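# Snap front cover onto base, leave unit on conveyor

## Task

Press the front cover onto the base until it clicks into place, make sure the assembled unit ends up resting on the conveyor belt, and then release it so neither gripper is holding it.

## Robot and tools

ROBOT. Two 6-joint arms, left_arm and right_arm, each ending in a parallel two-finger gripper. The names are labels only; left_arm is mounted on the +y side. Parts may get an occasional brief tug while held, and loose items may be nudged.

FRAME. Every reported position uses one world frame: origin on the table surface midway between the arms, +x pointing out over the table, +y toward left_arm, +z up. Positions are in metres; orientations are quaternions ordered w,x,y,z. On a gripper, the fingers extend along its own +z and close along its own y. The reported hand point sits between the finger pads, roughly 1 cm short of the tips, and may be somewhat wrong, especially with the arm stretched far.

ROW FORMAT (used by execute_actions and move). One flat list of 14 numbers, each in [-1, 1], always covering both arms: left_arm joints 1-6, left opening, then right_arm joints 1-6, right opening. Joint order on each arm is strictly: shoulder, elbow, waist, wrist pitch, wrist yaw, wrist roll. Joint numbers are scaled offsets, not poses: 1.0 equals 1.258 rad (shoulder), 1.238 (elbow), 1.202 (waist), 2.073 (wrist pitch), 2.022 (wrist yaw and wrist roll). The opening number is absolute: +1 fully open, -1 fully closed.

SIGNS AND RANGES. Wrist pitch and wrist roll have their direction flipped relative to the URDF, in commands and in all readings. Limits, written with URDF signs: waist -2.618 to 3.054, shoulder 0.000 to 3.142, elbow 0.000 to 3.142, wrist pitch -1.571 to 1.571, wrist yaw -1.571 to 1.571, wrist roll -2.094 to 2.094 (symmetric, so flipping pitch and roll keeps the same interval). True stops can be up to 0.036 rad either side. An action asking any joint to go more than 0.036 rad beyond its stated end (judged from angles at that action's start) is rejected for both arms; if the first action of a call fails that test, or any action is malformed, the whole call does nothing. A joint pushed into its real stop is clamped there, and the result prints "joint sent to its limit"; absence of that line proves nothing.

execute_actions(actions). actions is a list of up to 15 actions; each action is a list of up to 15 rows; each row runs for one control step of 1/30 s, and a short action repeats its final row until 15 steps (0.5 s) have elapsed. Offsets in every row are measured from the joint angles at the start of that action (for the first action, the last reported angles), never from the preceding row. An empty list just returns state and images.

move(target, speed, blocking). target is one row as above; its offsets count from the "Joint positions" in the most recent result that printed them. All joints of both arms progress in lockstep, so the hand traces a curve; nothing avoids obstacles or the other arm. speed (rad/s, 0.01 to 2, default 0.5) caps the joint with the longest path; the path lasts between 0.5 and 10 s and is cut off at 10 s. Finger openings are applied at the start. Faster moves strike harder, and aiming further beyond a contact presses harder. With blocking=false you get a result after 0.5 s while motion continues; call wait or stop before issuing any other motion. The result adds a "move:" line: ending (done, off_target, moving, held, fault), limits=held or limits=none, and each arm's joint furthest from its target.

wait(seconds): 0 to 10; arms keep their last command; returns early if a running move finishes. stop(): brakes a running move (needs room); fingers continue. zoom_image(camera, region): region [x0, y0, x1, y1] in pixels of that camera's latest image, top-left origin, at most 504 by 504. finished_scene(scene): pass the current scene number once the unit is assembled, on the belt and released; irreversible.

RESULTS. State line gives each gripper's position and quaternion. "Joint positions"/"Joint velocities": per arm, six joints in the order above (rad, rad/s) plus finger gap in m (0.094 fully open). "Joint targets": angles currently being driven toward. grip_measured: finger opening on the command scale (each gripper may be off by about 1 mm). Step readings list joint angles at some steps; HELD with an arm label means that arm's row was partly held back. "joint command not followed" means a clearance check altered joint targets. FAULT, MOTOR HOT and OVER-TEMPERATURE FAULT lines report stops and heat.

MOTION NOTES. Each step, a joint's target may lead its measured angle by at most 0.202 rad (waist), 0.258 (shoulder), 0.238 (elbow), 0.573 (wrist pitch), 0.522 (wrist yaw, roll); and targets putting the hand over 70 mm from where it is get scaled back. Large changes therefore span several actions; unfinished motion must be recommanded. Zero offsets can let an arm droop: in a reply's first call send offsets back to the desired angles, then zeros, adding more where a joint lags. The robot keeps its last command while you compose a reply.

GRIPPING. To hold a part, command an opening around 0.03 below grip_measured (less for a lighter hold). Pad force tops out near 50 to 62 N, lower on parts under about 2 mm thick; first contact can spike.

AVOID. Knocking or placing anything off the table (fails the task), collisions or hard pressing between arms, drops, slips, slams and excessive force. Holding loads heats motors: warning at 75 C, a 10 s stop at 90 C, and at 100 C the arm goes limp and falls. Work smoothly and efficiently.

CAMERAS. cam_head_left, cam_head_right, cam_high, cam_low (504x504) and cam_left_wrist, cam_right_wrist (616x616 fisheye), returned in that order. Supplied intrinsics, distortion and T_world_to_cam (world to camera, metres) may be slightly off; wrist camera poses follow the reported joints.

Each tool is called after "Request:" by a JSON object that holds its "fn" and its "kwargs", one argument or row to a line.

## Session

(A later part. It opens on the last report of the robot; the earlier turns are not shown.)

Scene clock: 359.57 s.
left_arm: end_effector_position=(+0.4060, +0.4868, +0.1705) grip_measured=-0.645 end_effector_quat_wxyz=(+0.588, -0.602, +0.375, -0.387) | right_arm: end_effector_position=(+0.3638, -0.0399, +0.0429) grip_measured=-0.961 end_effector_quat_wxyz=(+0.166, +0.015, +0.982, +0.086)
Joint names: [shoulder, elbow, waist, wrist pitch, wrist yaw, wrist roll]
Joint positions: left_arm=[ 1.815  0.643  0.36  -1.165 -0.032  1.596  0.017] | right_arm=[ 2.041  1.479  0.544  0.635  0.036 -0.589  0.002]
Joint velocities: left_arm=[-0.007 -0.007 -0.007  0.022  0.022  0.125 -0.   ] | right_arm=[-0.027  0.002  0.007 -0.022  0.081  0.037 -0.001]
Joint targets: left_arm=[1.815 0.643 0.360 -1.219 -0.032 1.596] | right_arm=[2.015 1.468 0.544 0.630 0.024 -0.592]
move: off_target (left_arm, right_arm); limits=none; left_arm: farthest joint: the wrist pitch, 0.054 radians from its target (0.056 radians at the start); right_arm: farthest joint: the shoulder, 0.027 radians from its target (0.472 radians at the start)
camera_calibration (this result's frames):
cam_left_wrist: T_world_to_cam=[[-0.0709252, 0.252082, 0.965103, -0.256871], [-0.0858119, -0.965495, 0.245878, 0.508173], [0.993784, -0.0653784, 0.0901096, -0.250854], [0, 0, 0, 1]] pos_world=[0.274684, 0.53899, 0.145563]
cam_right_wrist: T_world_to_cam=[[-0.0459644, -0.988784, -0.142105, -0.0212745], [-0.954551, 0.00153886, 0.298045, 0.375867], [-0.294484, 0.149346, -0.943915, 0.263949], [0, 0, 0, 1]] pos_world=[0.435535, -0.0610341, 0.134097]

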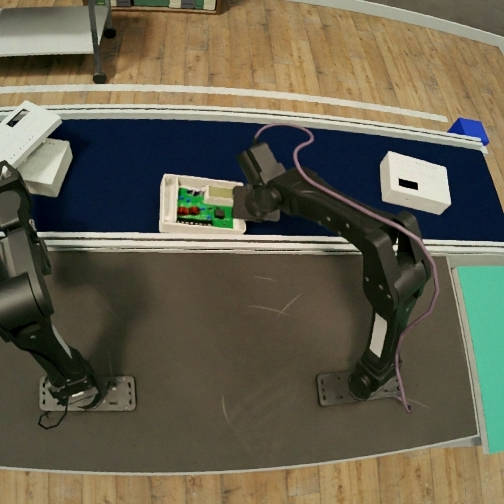

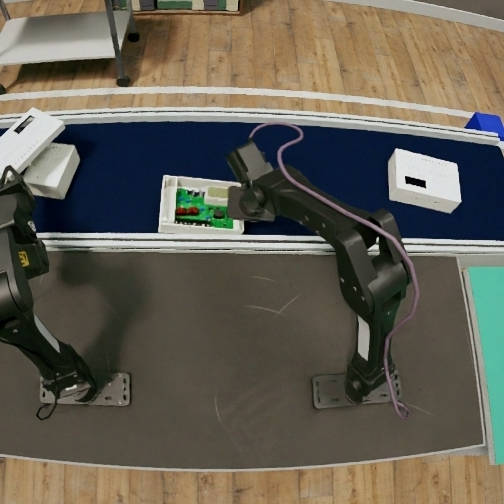

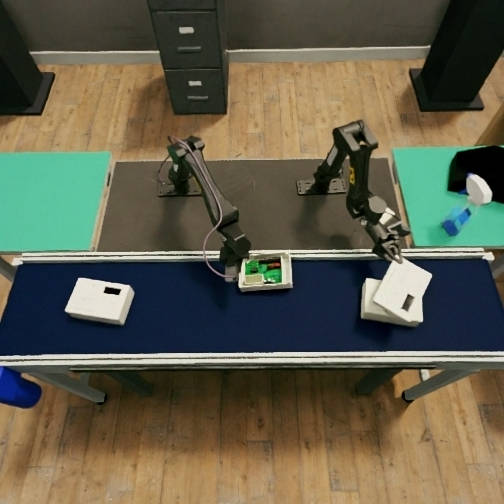

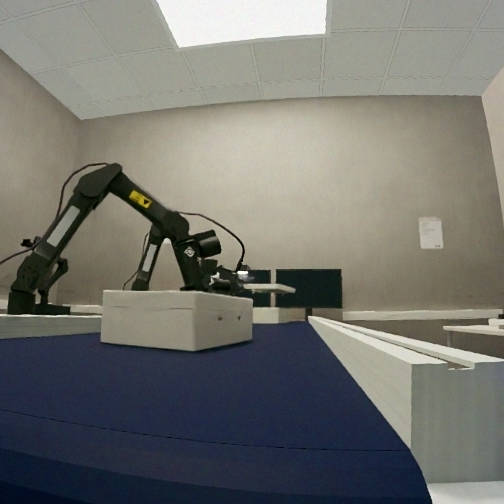

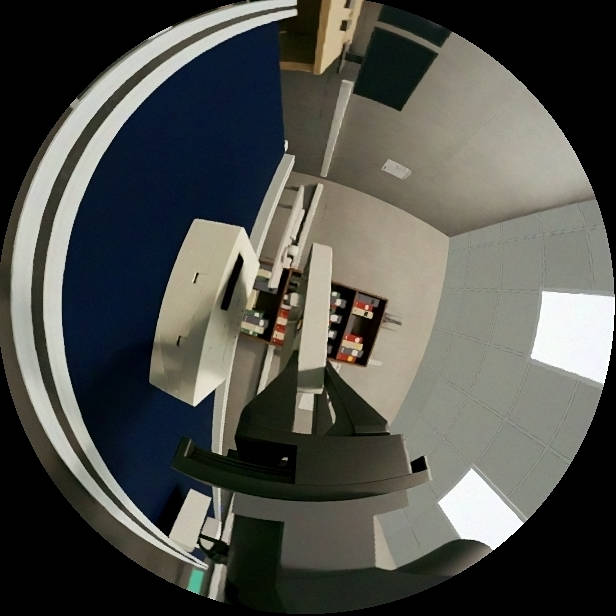

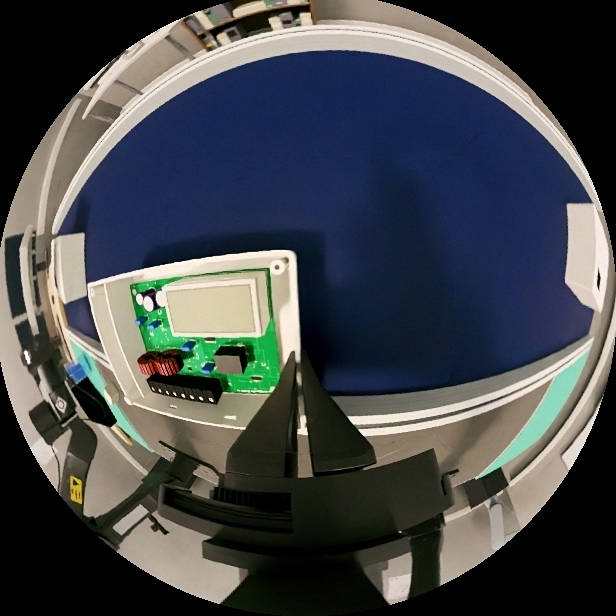

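Request:
{"fn": "move", "kwargs": {
  "target": [0,0,0,-0.027,0,0,-0.75,0,0,0,0,0,0,-0.5]
}}

Request:
{"fn": "move", "kwargs": {
  "target": [0,-0.24,0,-0.168,0.145,0,-0.75,-0.25,0,0,0,0,0,-0.5]
}}

Request:
{"fn": "move", "kwargs": {
  "target": [0,0,-0.625,-0.027,0,0,-0.75,0,0,-0.3,0,0,0.28,-1]
}}

Scene clock: 368.73 s.
left_arm: end_effector_position=(+0.4060, +0.4868, +0.1708) grip_measured=-0.645 end_effector_quat_wxyz=(+0.589, -0.602, +0.375, -0.388) | right_arm: end_effector_position=(+0.3638, -0.0399, +0.0429) grip_measured=-0.503 end_effector_quat_wxyz=(+0.166, +0.015, +0.982, +0.086)
Joint names: [shoulder, elbow, waist, wrist pitch, wrist yaw, wrist roll]
Joint positions: left_arm=[ 1.815  0.643  0.36  -1.166 -0.032  1.596  0.017] | right_arm=[ 2.041  1.479  0.544  0.635  0.036 -0.589  0.023]
Joint velocities: left_arm=[-0.002 -0.012  0.007 -0.066 -0.007  0.007  0.001] | right_arm=[-0.012 -0.002  0.007  0.037  0.037 -0.037 -0.   ]
Joint targets: left_arm=[1.815 0.643 0.360 -1.221 -0.032 1.596] | right_arm=[2.041 1.479 0.544 0.635 0.036 -0.589]
move: off_target (left_arm); limits=none; left_arm: farthest joint: the wrist pitch, 0.055 radians from its target (0.056 radians at the start); right_arm: farthest joint: the waist, 0.000 radians from its target (0.000 radians at the start)
camera_calibration (this result's frames):
cam_left_wrist: T_world_to_cam=[[-0.0722821, 0.25151, 0.965152, -0.256416], [-0.0861571, -0.96564, 0.245185, 0.50841], [0.993656, -0.0654322, 0.0914679, -0.251045], [0, 0, 0, 1]] pos_world=[0.274721, 0.539006, 0.145789]
cam_right_wrist: T_world_to_cam=[[-0.0459644, -0.988784, -0.142105, -0.0212745], [-0.954551, 0.00153886, 0.298045, 0.375867], [-0.294484, 0.149346, -0.943915, 0.263949], [0, 0, 0, 1]] pos_world=[0.435535, -0.0610341, 0.134097]

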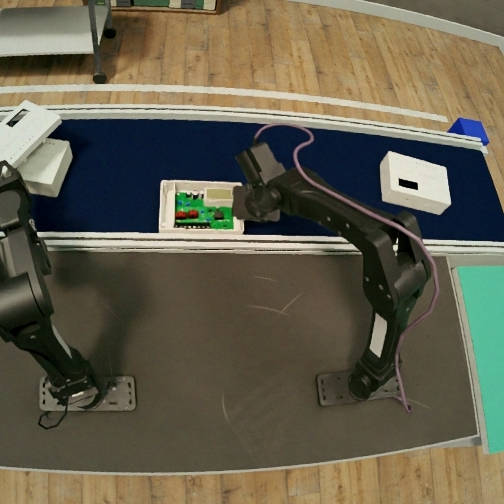

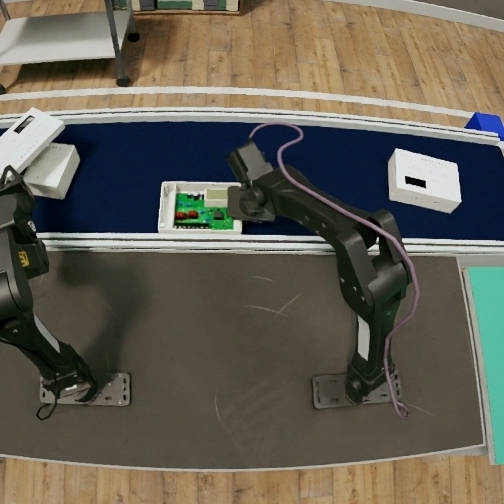

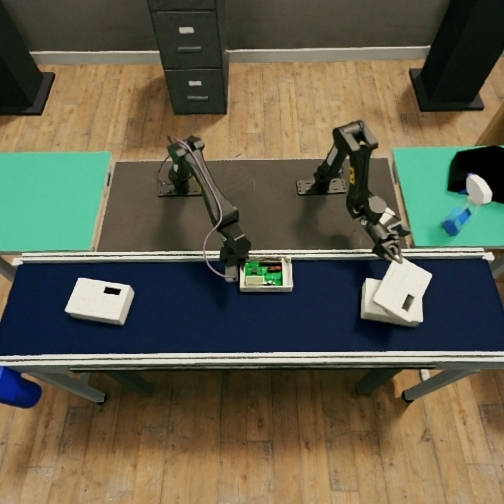

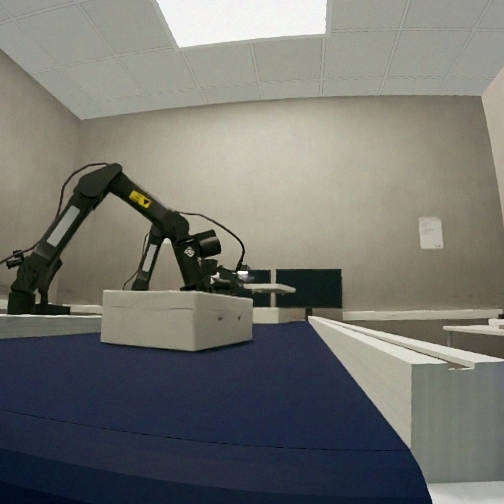

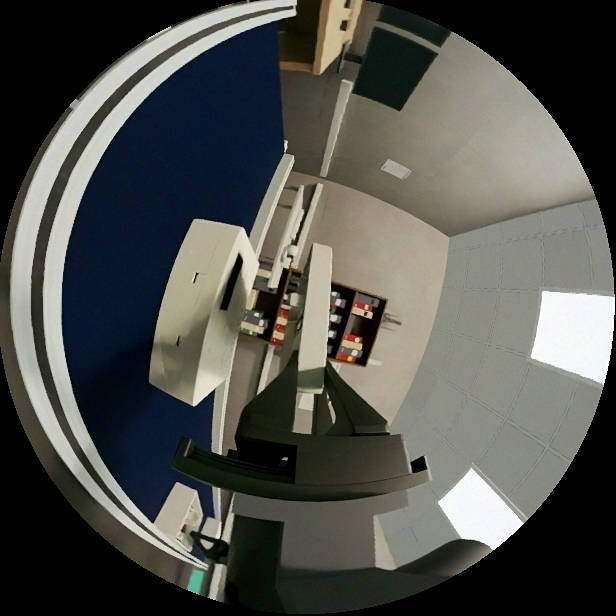

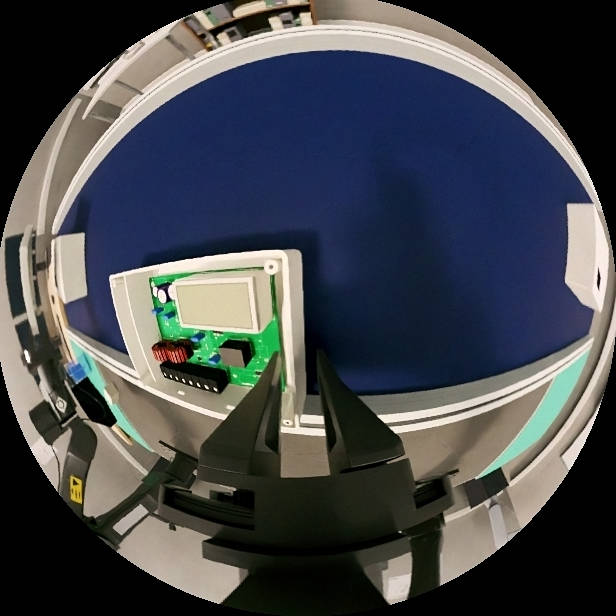

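Scene clock: 370.17 s.
left_arm: end_effector_position=(+0.3602, +0.4136, +0.1357) grip_measured=-0.645 end_effector_quat_wxyz=(+0.528, -0.544, +0.455, -0.467) | right_arm: end_effector_position=(+0.3661, -0.0384, +0.1844) grip_measured=-0.503 end_effector_quat_wxyz=(+0.292, +0.017, +0.941, +0.170)
Joint names: [shoulder, elbow, waist, wrist pitch, wrist yaw, wrist roll]
Joint positions: left_arm=[ 1.815  0.348  0.36  -1.46   0.249  1.596  0.017] | right_arm=[ 1.732  1.479  0.544  0.629  0.036 -0.589  0.023]
Joint velocities: left_arm=[ 0.007 -0.012 -0.002  0.037 -0.051 -0.066  0.   ] | right_arm=[-0.017  0.002  0.017 -0.007 -0.022 -0.007 -0.   ]
Joint targets: left_arm=[1.815 0.345 0.360 -1.515 0.261 1.596] | right_arm=[1.727 1.479 0.544 0.635 0.036 -0.589]
move: off_target (left_arm); limits=none; left_arm: farthest joint: the wrist pitch, 0.055 radians from its target (0.348 radians at the start); right_arm: farthest joint: the wrist pitch, 0.006 radians from its target (0.000 radians at the start)
camera_calibration (this result's frames):
cam_left_wrist: T_world_to_cam=[[0.000955571, 0.263631, 0.964623, -0.238676], [-0.350537, -0.903329, 0.247226, 0.511565], [0.936549, -0.338372, 0.0915491, -0.0736559], [0, 0, 0, 1]] pos_world=[0.248533, 0.500111, 0.110503]
cam_right_wrist: T_world_to_cam=[[0.0148599, -0.950228, -0.3112, 0.0107975], [-0.999073, -0.0266834, 0.0337699, 0.399872], [-0.040393, 0.31041, -0.949744, 0.31221], [0, 0, 0, 1]] pos_world=[0.411952, -0.0759831, 0.286376]

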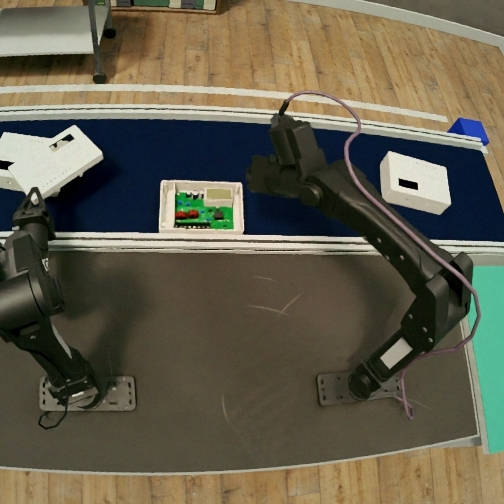

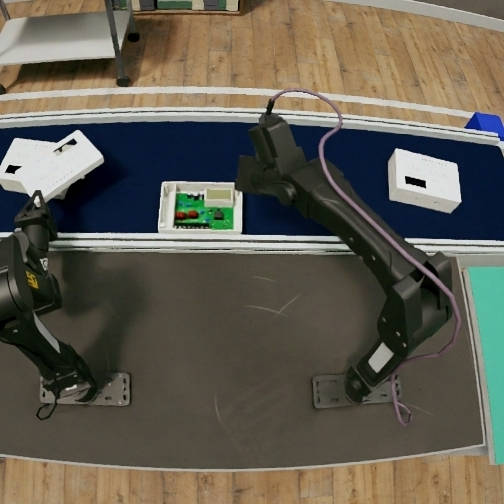

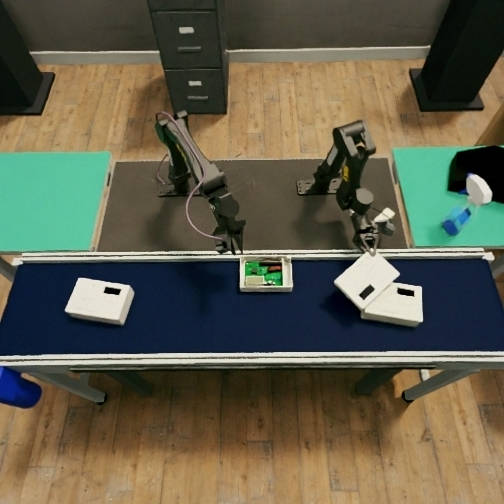

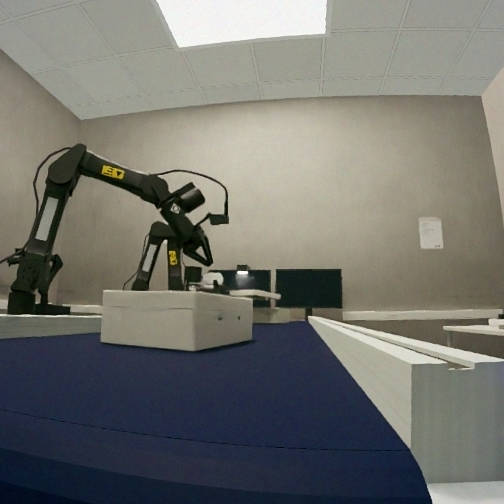

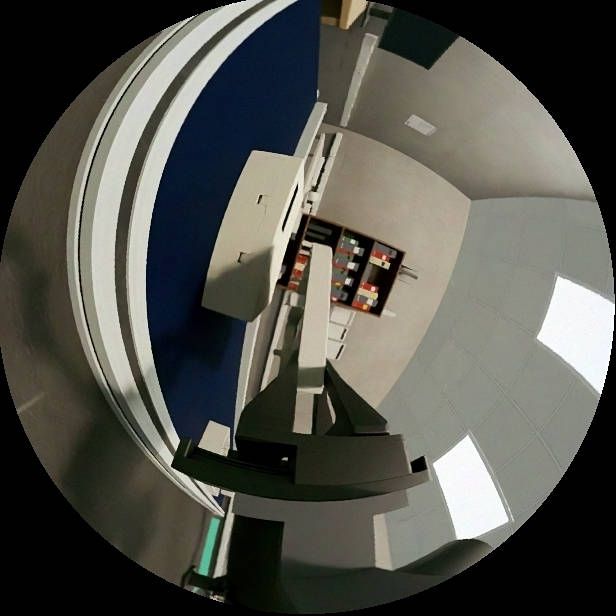

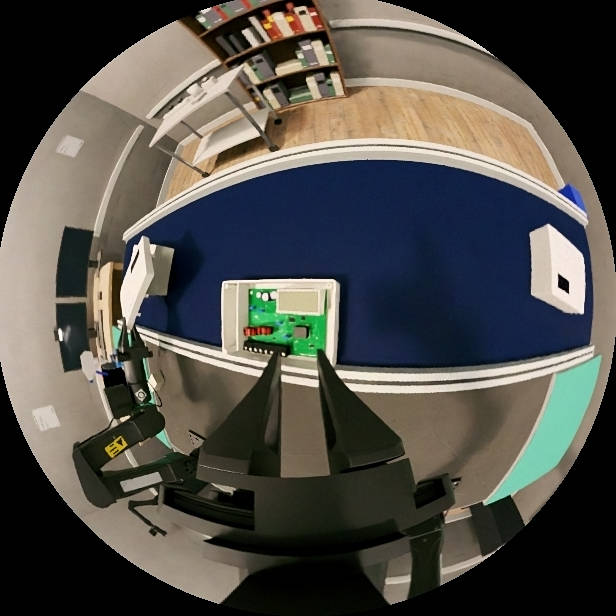

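Scene clock: 372.43 s.
left_arm: end_effector_position=(+0.3366, +0.1122, +0.1359) grip_measured=-0.645 end_effector_quat_wxyz=(+0.322, -0.340, +0.622, -0.627) | right_arm: end_effector_position=(+0.4275, -0.1941, +0.1844) grip_measured=-0.991 end_effector_quat_wxyz=(+0.337, -0.077, +0.938, +0.024)
Joint names: [shoulder, elbow, waist, wrist pitch, wrist yaw, wrist roll]
Joint positions: left_arm=[ 1.815  0.348 -0.387 -1.461  0.249  1.596  0.017] | right_arm=[ 1.732  1.479  0.188  0.629  0.036 -0.032  0.   ]
Joint velocities: left_arm=[ 0.007 -0.007  0.002  0.037 -0.007  0.007 -0.   ] | right_arm=[ 0.032  0.002 -0.002  0.051 -0.022  0.037 -0.001]
Joint targets: left_arm=[1.815 0.348 -0.392 -1.516 0.249 1.596] | right_arm=[1.732 1.479 0.184 0.629 0.036 -0.023]
move: off_target (left_arm); limits=none; left_arm: farthest joint: the wrist pitch, 0.055 radians from its target (0.056 radians at the start); right_arm: farthest joint: the wrist roll, 0.009 radians from its target (0.566 radians at the start)
camera_calibration (this result's frames):
cam_left_wrist: T_world_to_cam=[[0.178771, 0.193174, 0.964741, -0.211433], [-0.871193, -0.424597, 0.246455, 0.352621], [0.457234, -0.884535, 0.0923861, 0.0689496], [0, 0, 0, 1]] pos_world=[0.313473, 0.251553, 0.110702]
cam_right_wrist: T_world_to_cam=[[0.107345, -0.993963, 0.0226759, -0.247671], [-0.992393, -0.108503, -0.058168, 0.455224], [0.0602773, -0.0162594, -0.998049, 0.265487], [0, 0, 0, 1]] pos_world=[0.462344, -0.192466, 0.297064]

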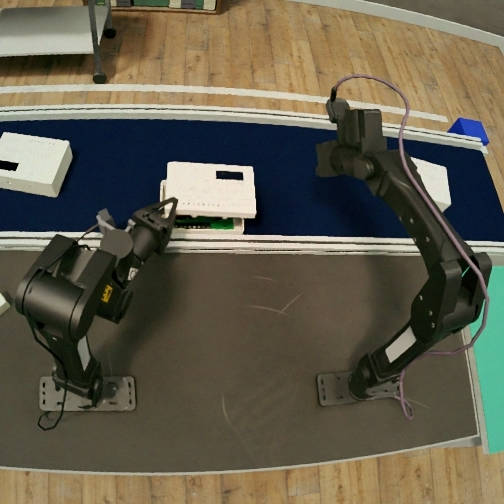

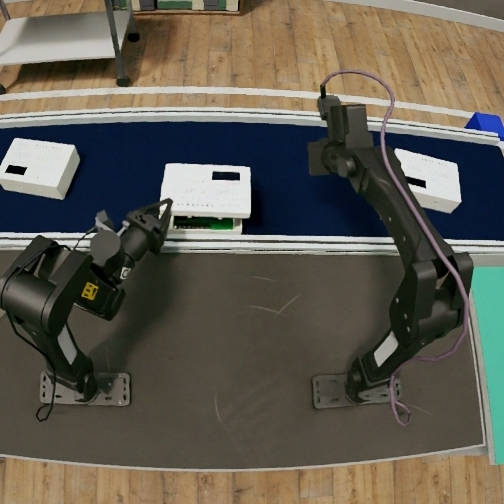

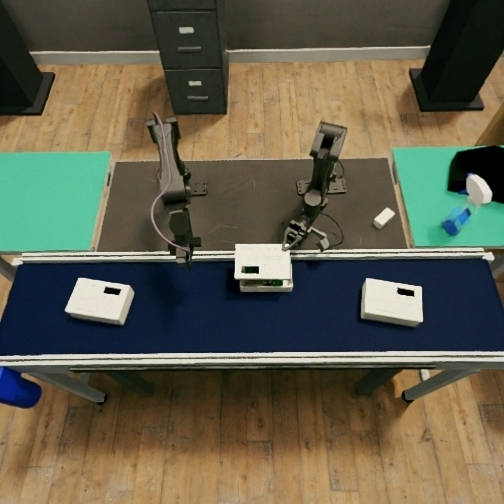

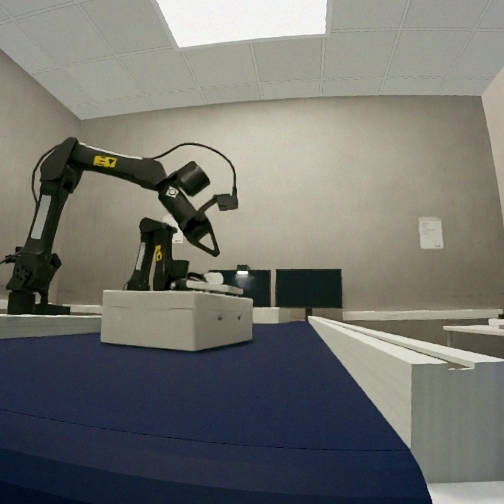

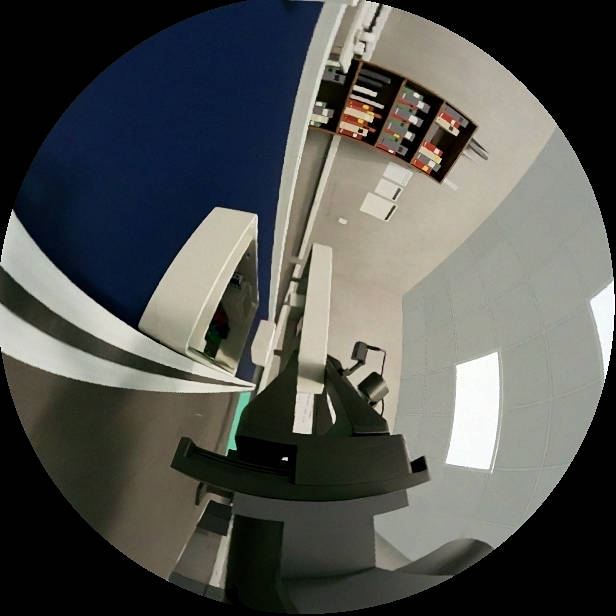

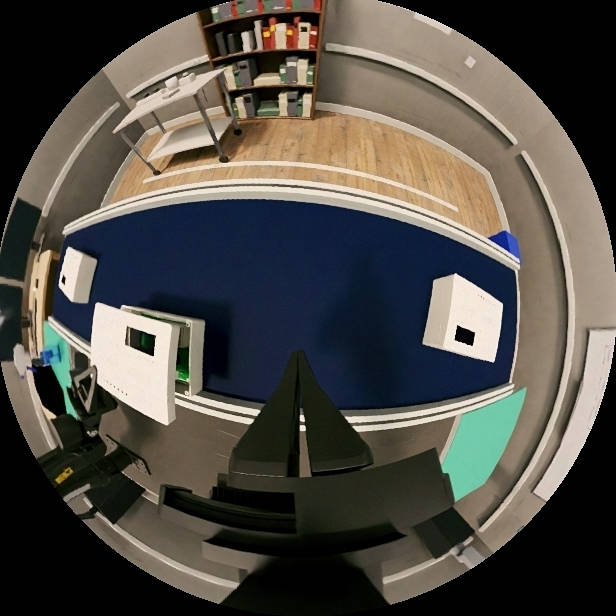

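Request:
{"fn": "move", "kwargs": {
  "target": [0.09,-0.012,0.045,-0.05,0.02,0,-0.75,0,0,0,0,0,0,-1],
  "speed": 0.2
}}

Request:
{"fn": "zoom_image", "kwargs": {
  "camera": "cam_head_right",
  "region": [140,155,270,250]
}}

Request:
{"fn": "zoom_image", "kwargs": {
  "camera": "cam_high",
  "region": [220,230,320,305]
}}

Scene clock: 379.97 s.
left_arm: end_effector_position=(+0.3421, +0.1246, +0.1035) grip_measured=-0.645 end_effector_quat_wxyz=(+0.311, -0.361, +0.635, -0.608) | right_arm: end_effector_position=(+0.4275, -0.1941, +0.1844) grip_measured=-0.991 end_effector_quat_wxyz=(+0.337, -0.077, +0.938, +0.024)
Joint names: [shoulder, elbow, waist, wrist pitch, wrist yaw, wrist roll]
Joint positions: left_arm=[ 1.928  0.348 -0.343 -1.51   0.277  1.597  0.017] | right_arm=[ 1.732  1.479  0.188  0.629  0.036 -0.031  0.   ]
Joint velocities: left_arm=[ 0.032 -0.002 -0.007  0.007 -0.007  0.051 -0.   ] | right_arm=[-0.012 -0.007  0.002 -0.022 -0.037 -0.037 -0.001]
Joint targets: left_arm=[1.928 0.333 -0.333 -1.564 0.289 1.596] | right_arm=[1.732 1.479 0.188 0.629 0.036 -0.032]
move: off_target (left_arm); limits=none; left_arm: farthest joint: the wrist pitch, 0.055 radians from its target (0.104 radians at the start); right_arm: farthest joint: the wrist roll, 0.001 radians from its target (0.001 radians at the start)
camera_calibration (this result's frames):
cam_left_wrist: T_world_to_cam=[[0.234771, 0.178475, 0.955526, -0.199902], [-0.847524, -0.443789, 0.291127, 0.36037], [0.47601, -0.878179, 0.0470732, 0.077854], [0, 0, 0, 1]] pos_world=[0.315294, 0.263975, 0.082433]
cam_right_wrist: T_world_to_cam=[[0.107928, -0.993889, 0.0231609, -0.247995], [-0.992325, -0.109115, -0.0581888, 0.45508], [0.0603604, -0.0167029, -0.998037, 0.265363], [0, 0, 0, 1]] pos_world=[0.462335, -0.192391, 0.297066]

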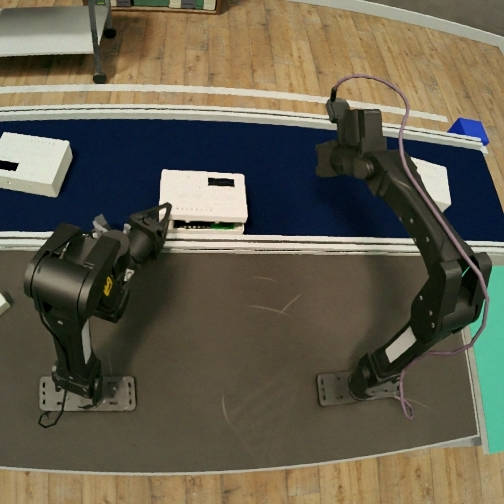

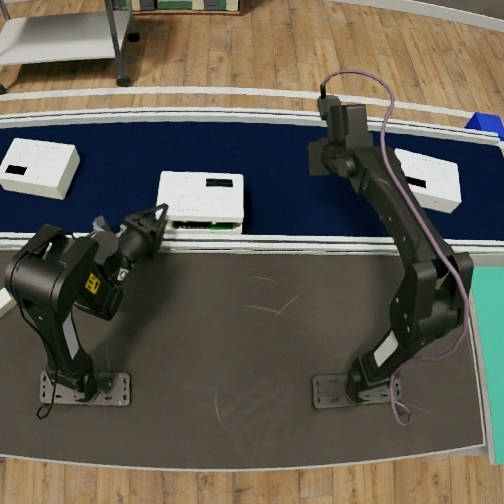

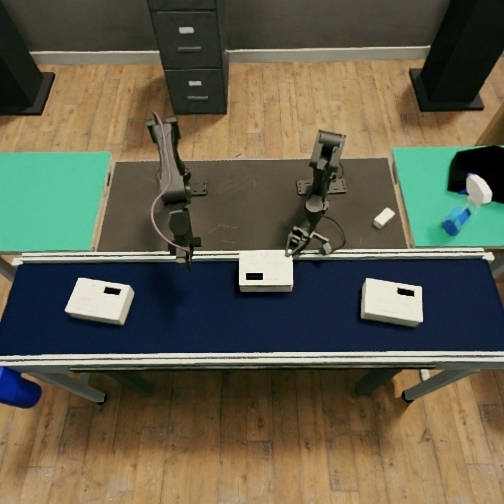

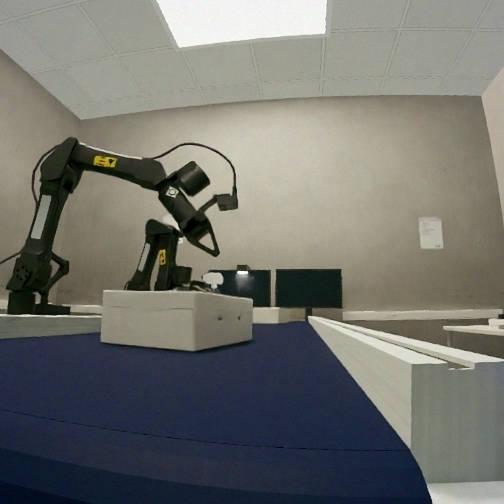

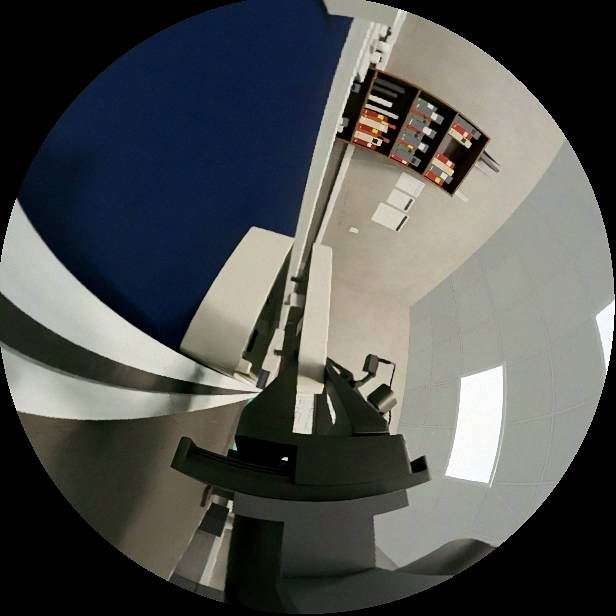

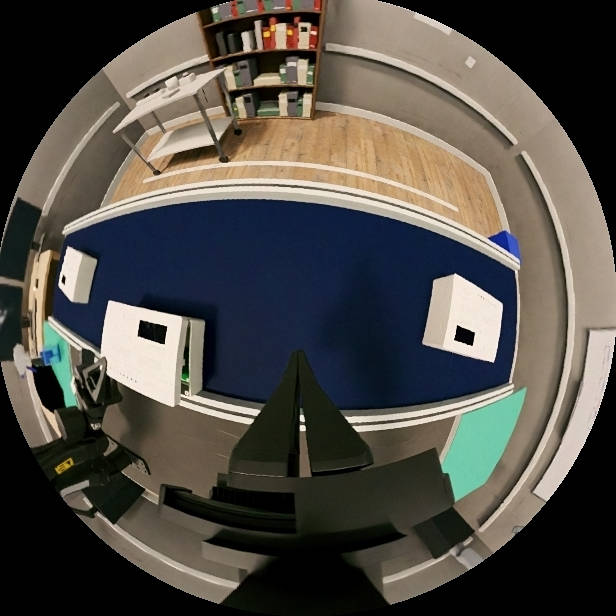

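Region (140, 155, 270, 250) of cam_head_right's 504x504 image, scaled by 3.877, with more detail than that image has; it fills the top 368 rows of this view, and the rest is white.

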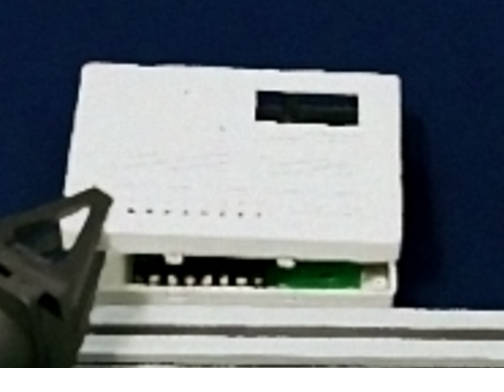

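Region (220, 230, 320, 305) of cam_high's 504x504 image, scaled by 5.040, with more detail than that image has; it fills the top 378 rows of this view, and the rest is white.

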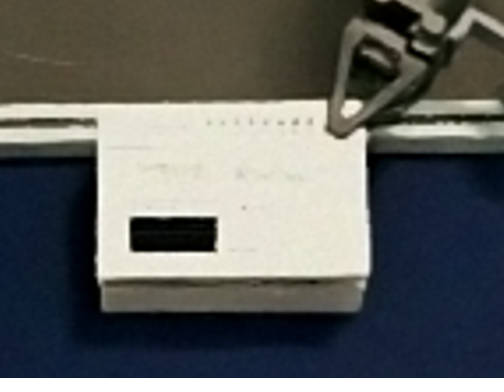

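Request:
{"fn": "move", "kwargs": {
  "target": [-0.03,-0.033,0,-0.029,0,0,-0.75,0,0,0,0,0,0,-1],
  "speed": 0.1
}}

Request:
{"fn": "move", "kwargs": {
  "target": [0.03,0,0,-0.027,0,0,-0.75,0,0,0,0,0,0,-1],
  "speed": 0.1
}}

Request:
{"fn": "zoom_image", "kwargs": {
  "camera": "cam_head_right",
  "region": [140,155,270,250]
}}

Request:
{"fn": "zoom_image", "kwargs": {
  "camera": "cam_high",
  "region": [220,230,320,305]
}}

Scene clock: 387.93 s.
left_arm: end_effector_position=(+0.3342, +0.1270, +0.0997) grip_measured=-0.645 end_effector_quat_wxyz=(+0.307, -0.365, +0.638, -0.604) | right_arm: end_effector_position=(+0.4275, -0.1941, +0.1844) grip_measured=-0.991 end_effector_quat_wxyz=(+0.337, -0.077, +0.938, +0.024)
Joint names: [shoulder, elbow, waist, wrist pitch, wrist yaw, wrist roll]
Joint positions: left_arm=[ 1.917  0.316 -0.343 -1.516  0.278  1.597  0.017] | right_arm=[ 1.732  1.479  0.188  0.629  0.036 -0.031  0.   ]
Joint velocities: left_arm=[-0.027 -0.007  0.007  0.066 -0.007 -0.022 -0.   ] | right_arm=[-0.002 -0.017  0.017 -0.022  0.007 -0.051  0.   ]
Joint targets: left_arm=[1.890 0.308 -0.343 -1.570 0.278 1.596] | right_arm=[1.732 1.479 0.188 0.629 0.036 -0.031]
move: off_target (left_arm); limits=none; left_arm: farthest joint: the wrist pitch, 0.054 radians from its target (0.060 radians at the start); right_arm: farthest joint: the waist, 0.000 radians from its target (0.000 radians at the start)
camera_calibration (this result's frames):
cam_left_wrist: T_world_to_cam=[[0.24913, 0.174685, 0.952586, -0.198814], [-0.843222, -0.444669, 0.302071, 0.353411], [0.476353, -0.878496, 0.0365176, 0.0849191], [0, 0, 0, 1]] pos_world=[0.307083, 0.266482, 0.079531]
cam_right_wrist: T_world_to_cam=[[0.107928, -0.993889, 0.0231609, -0.247995], [-0.992325, -0.109115, -0.0581888, 0.45508], [0.0603604, -0.0167029, -0.998037, 0.265363], [0, 0, 0, 1]] pos_world=[0.462335, -0.192391, 0.297066]

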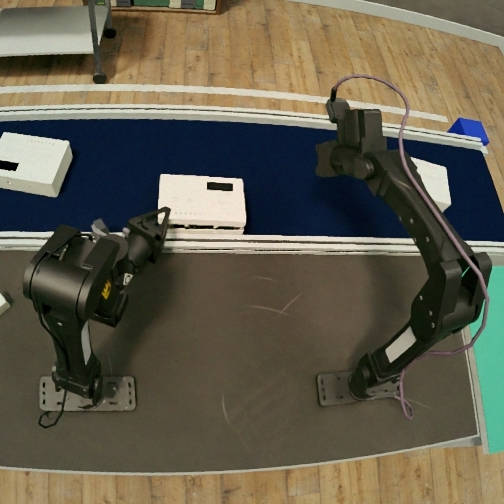

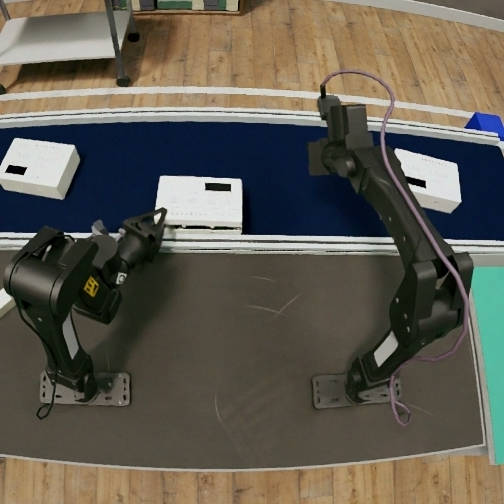

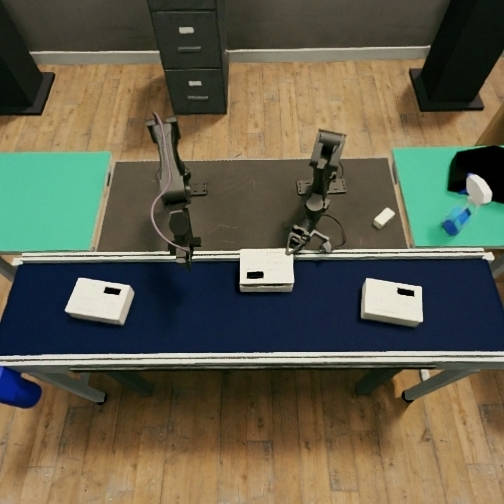

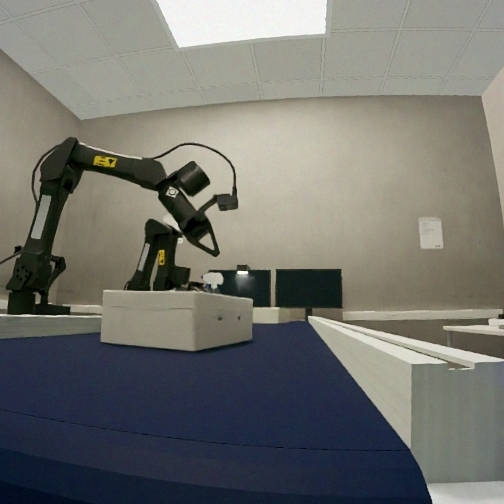

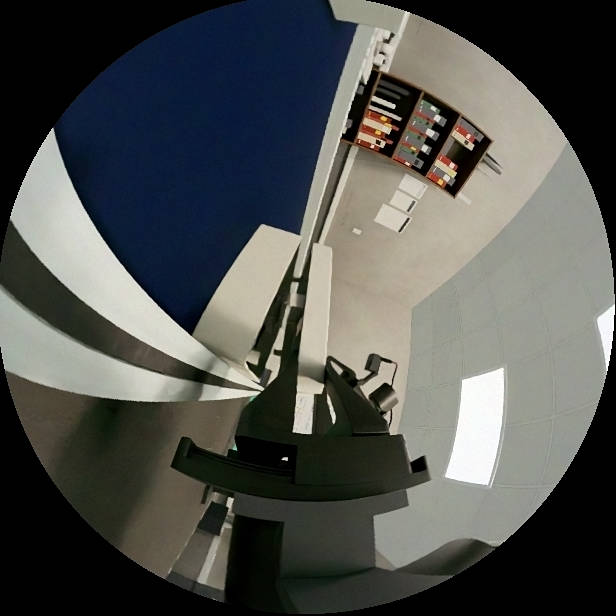

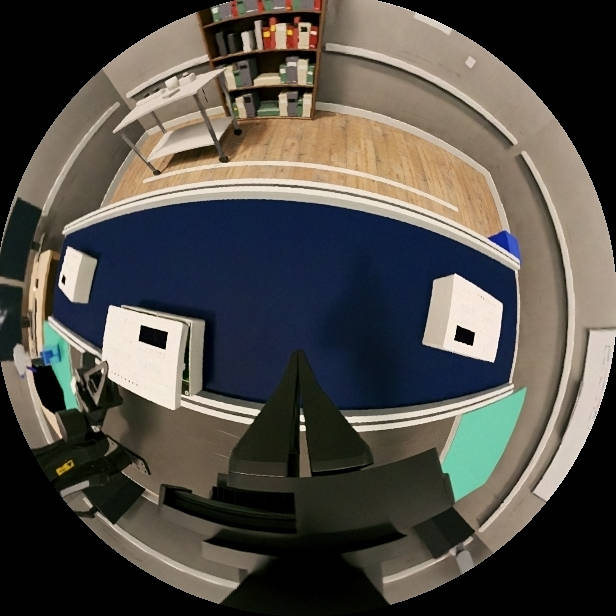

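Scene clock: 388.83 s.
left_arm: end_effector_position=(+0.3340, +0.1271, +0.0929) grip_measured=-0.645 end_effector_quat_wxyz=(+0.303, -0.369, +0.640, -0.603) | right_arm: end_effector_position=(+0.4275, -0.1941, +0.1844) grip_measured=-0.991 end_effector_quat_wxyz=(+0.337, -0.077, +0.938, +0.024)
Joint names: [shoulder, elbow, waist, wrist pitch, wrist yaw, wrist roll]
Joint positions: left_arm=[ 1.95   0.316 -0.343 -1.541  0.278  1.602  0.017] | right_arm=[ 1.732  1.479  0.188  0.629  0.036 -0.031  0.   ]
Joint velocities: left_arm=[ 0.002 -0.007  0.002 -0.022  0.007 -0.051 -0.   ] | right_arm=[ 0.022 -0.007  0.022 -0.007  0.022 -0.037 -0.   ]
Joint targets: left_arm=[1.955 0.316 -0.343 -1.572 0.278 1.597] | right_arm=[1.732 1.479 0.188 0.629 0.036 -0.031]
move: off_target (left_arm); limits=none; left_arm: farthest joint: the wrist pitch, 0.031 radians from its target (0.056 radians at the start); right_arm: farthest joint: the waist, 0.000 radians from its target (0.000 radians at the start)
camera_calibration (this result's frames):
cam_left_wrist: T_world_to_cam=[[0.259063, 0.176026, 0.949685, -0.195577], [-0.839821, -0.444599, 0.311501, 0.353285], [0.477061, -0.878263, 0.0326508, 0.0854067], [0, 0, 0, 1]] pos_world=[0.306619, 0.266506, 0.0728989]
cam_right_wrist: T_world_to_cam=[[0.107928, -0.993889, 0.0231609, -0.247995], [-0.992325, -0.109115, -0.0581888, 0.45508], [0.0603604, -0.0167029, -0.998037, 0.265363], [0, 0, 0, 1]] pos_world=[0.462335, -0.192391, 0.297066]

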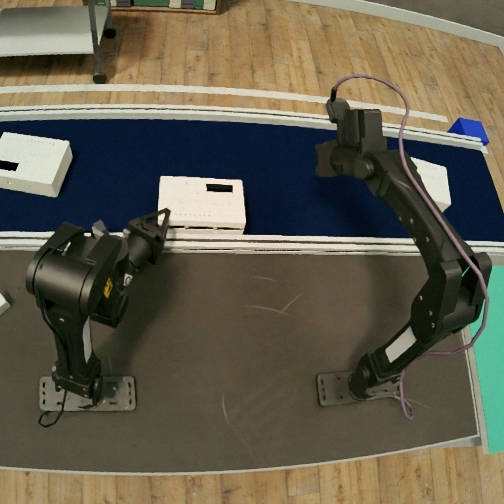

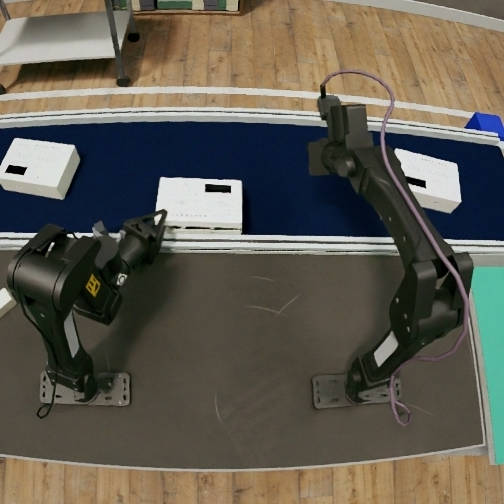

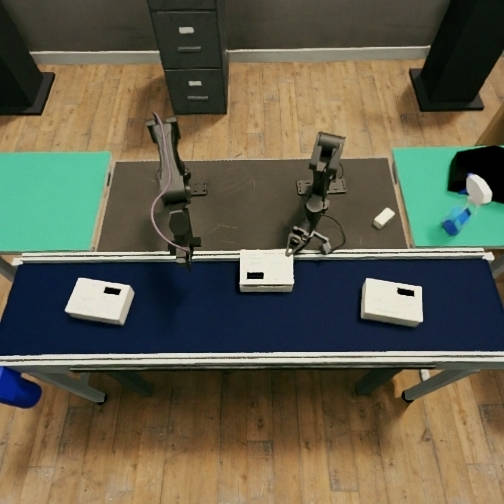

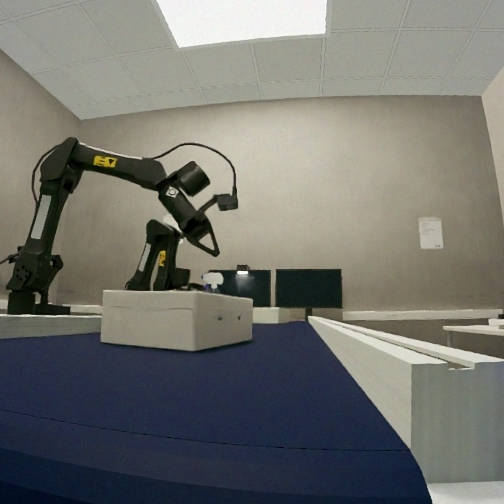

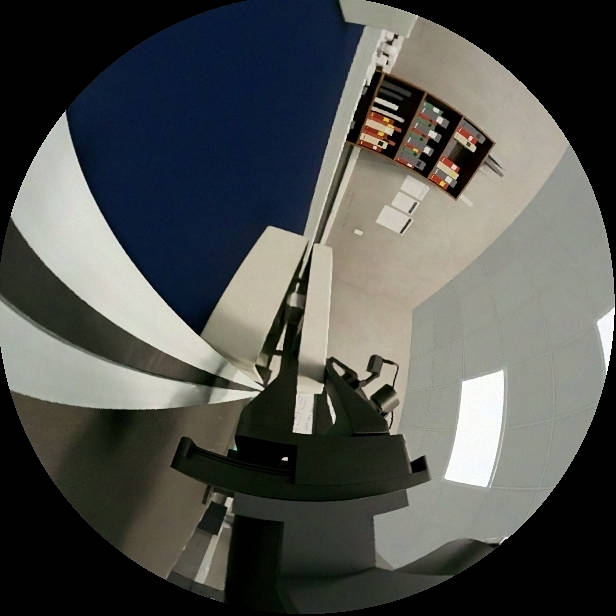

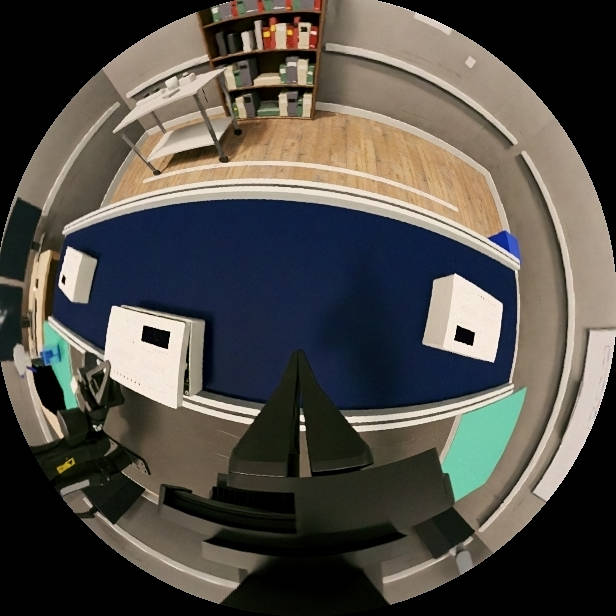

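Region (140, 155, 270, 250) of cam_head_right's 504x504 image, scaled by 3.877, with more detail than that image has; it fills the top 368 rows of this view, and the rest is white.

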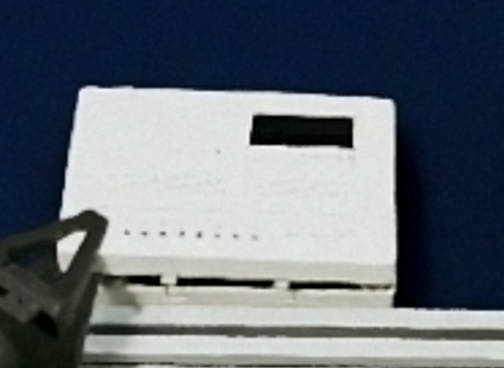

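Region (220, 230, 320, 305) of cam_high's 504x504 image, scaled by 5.040, with more detail than that image has; it fills the top 378 rows of this view, and the rest is white.

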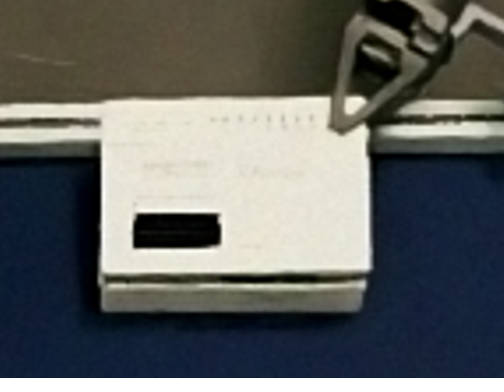

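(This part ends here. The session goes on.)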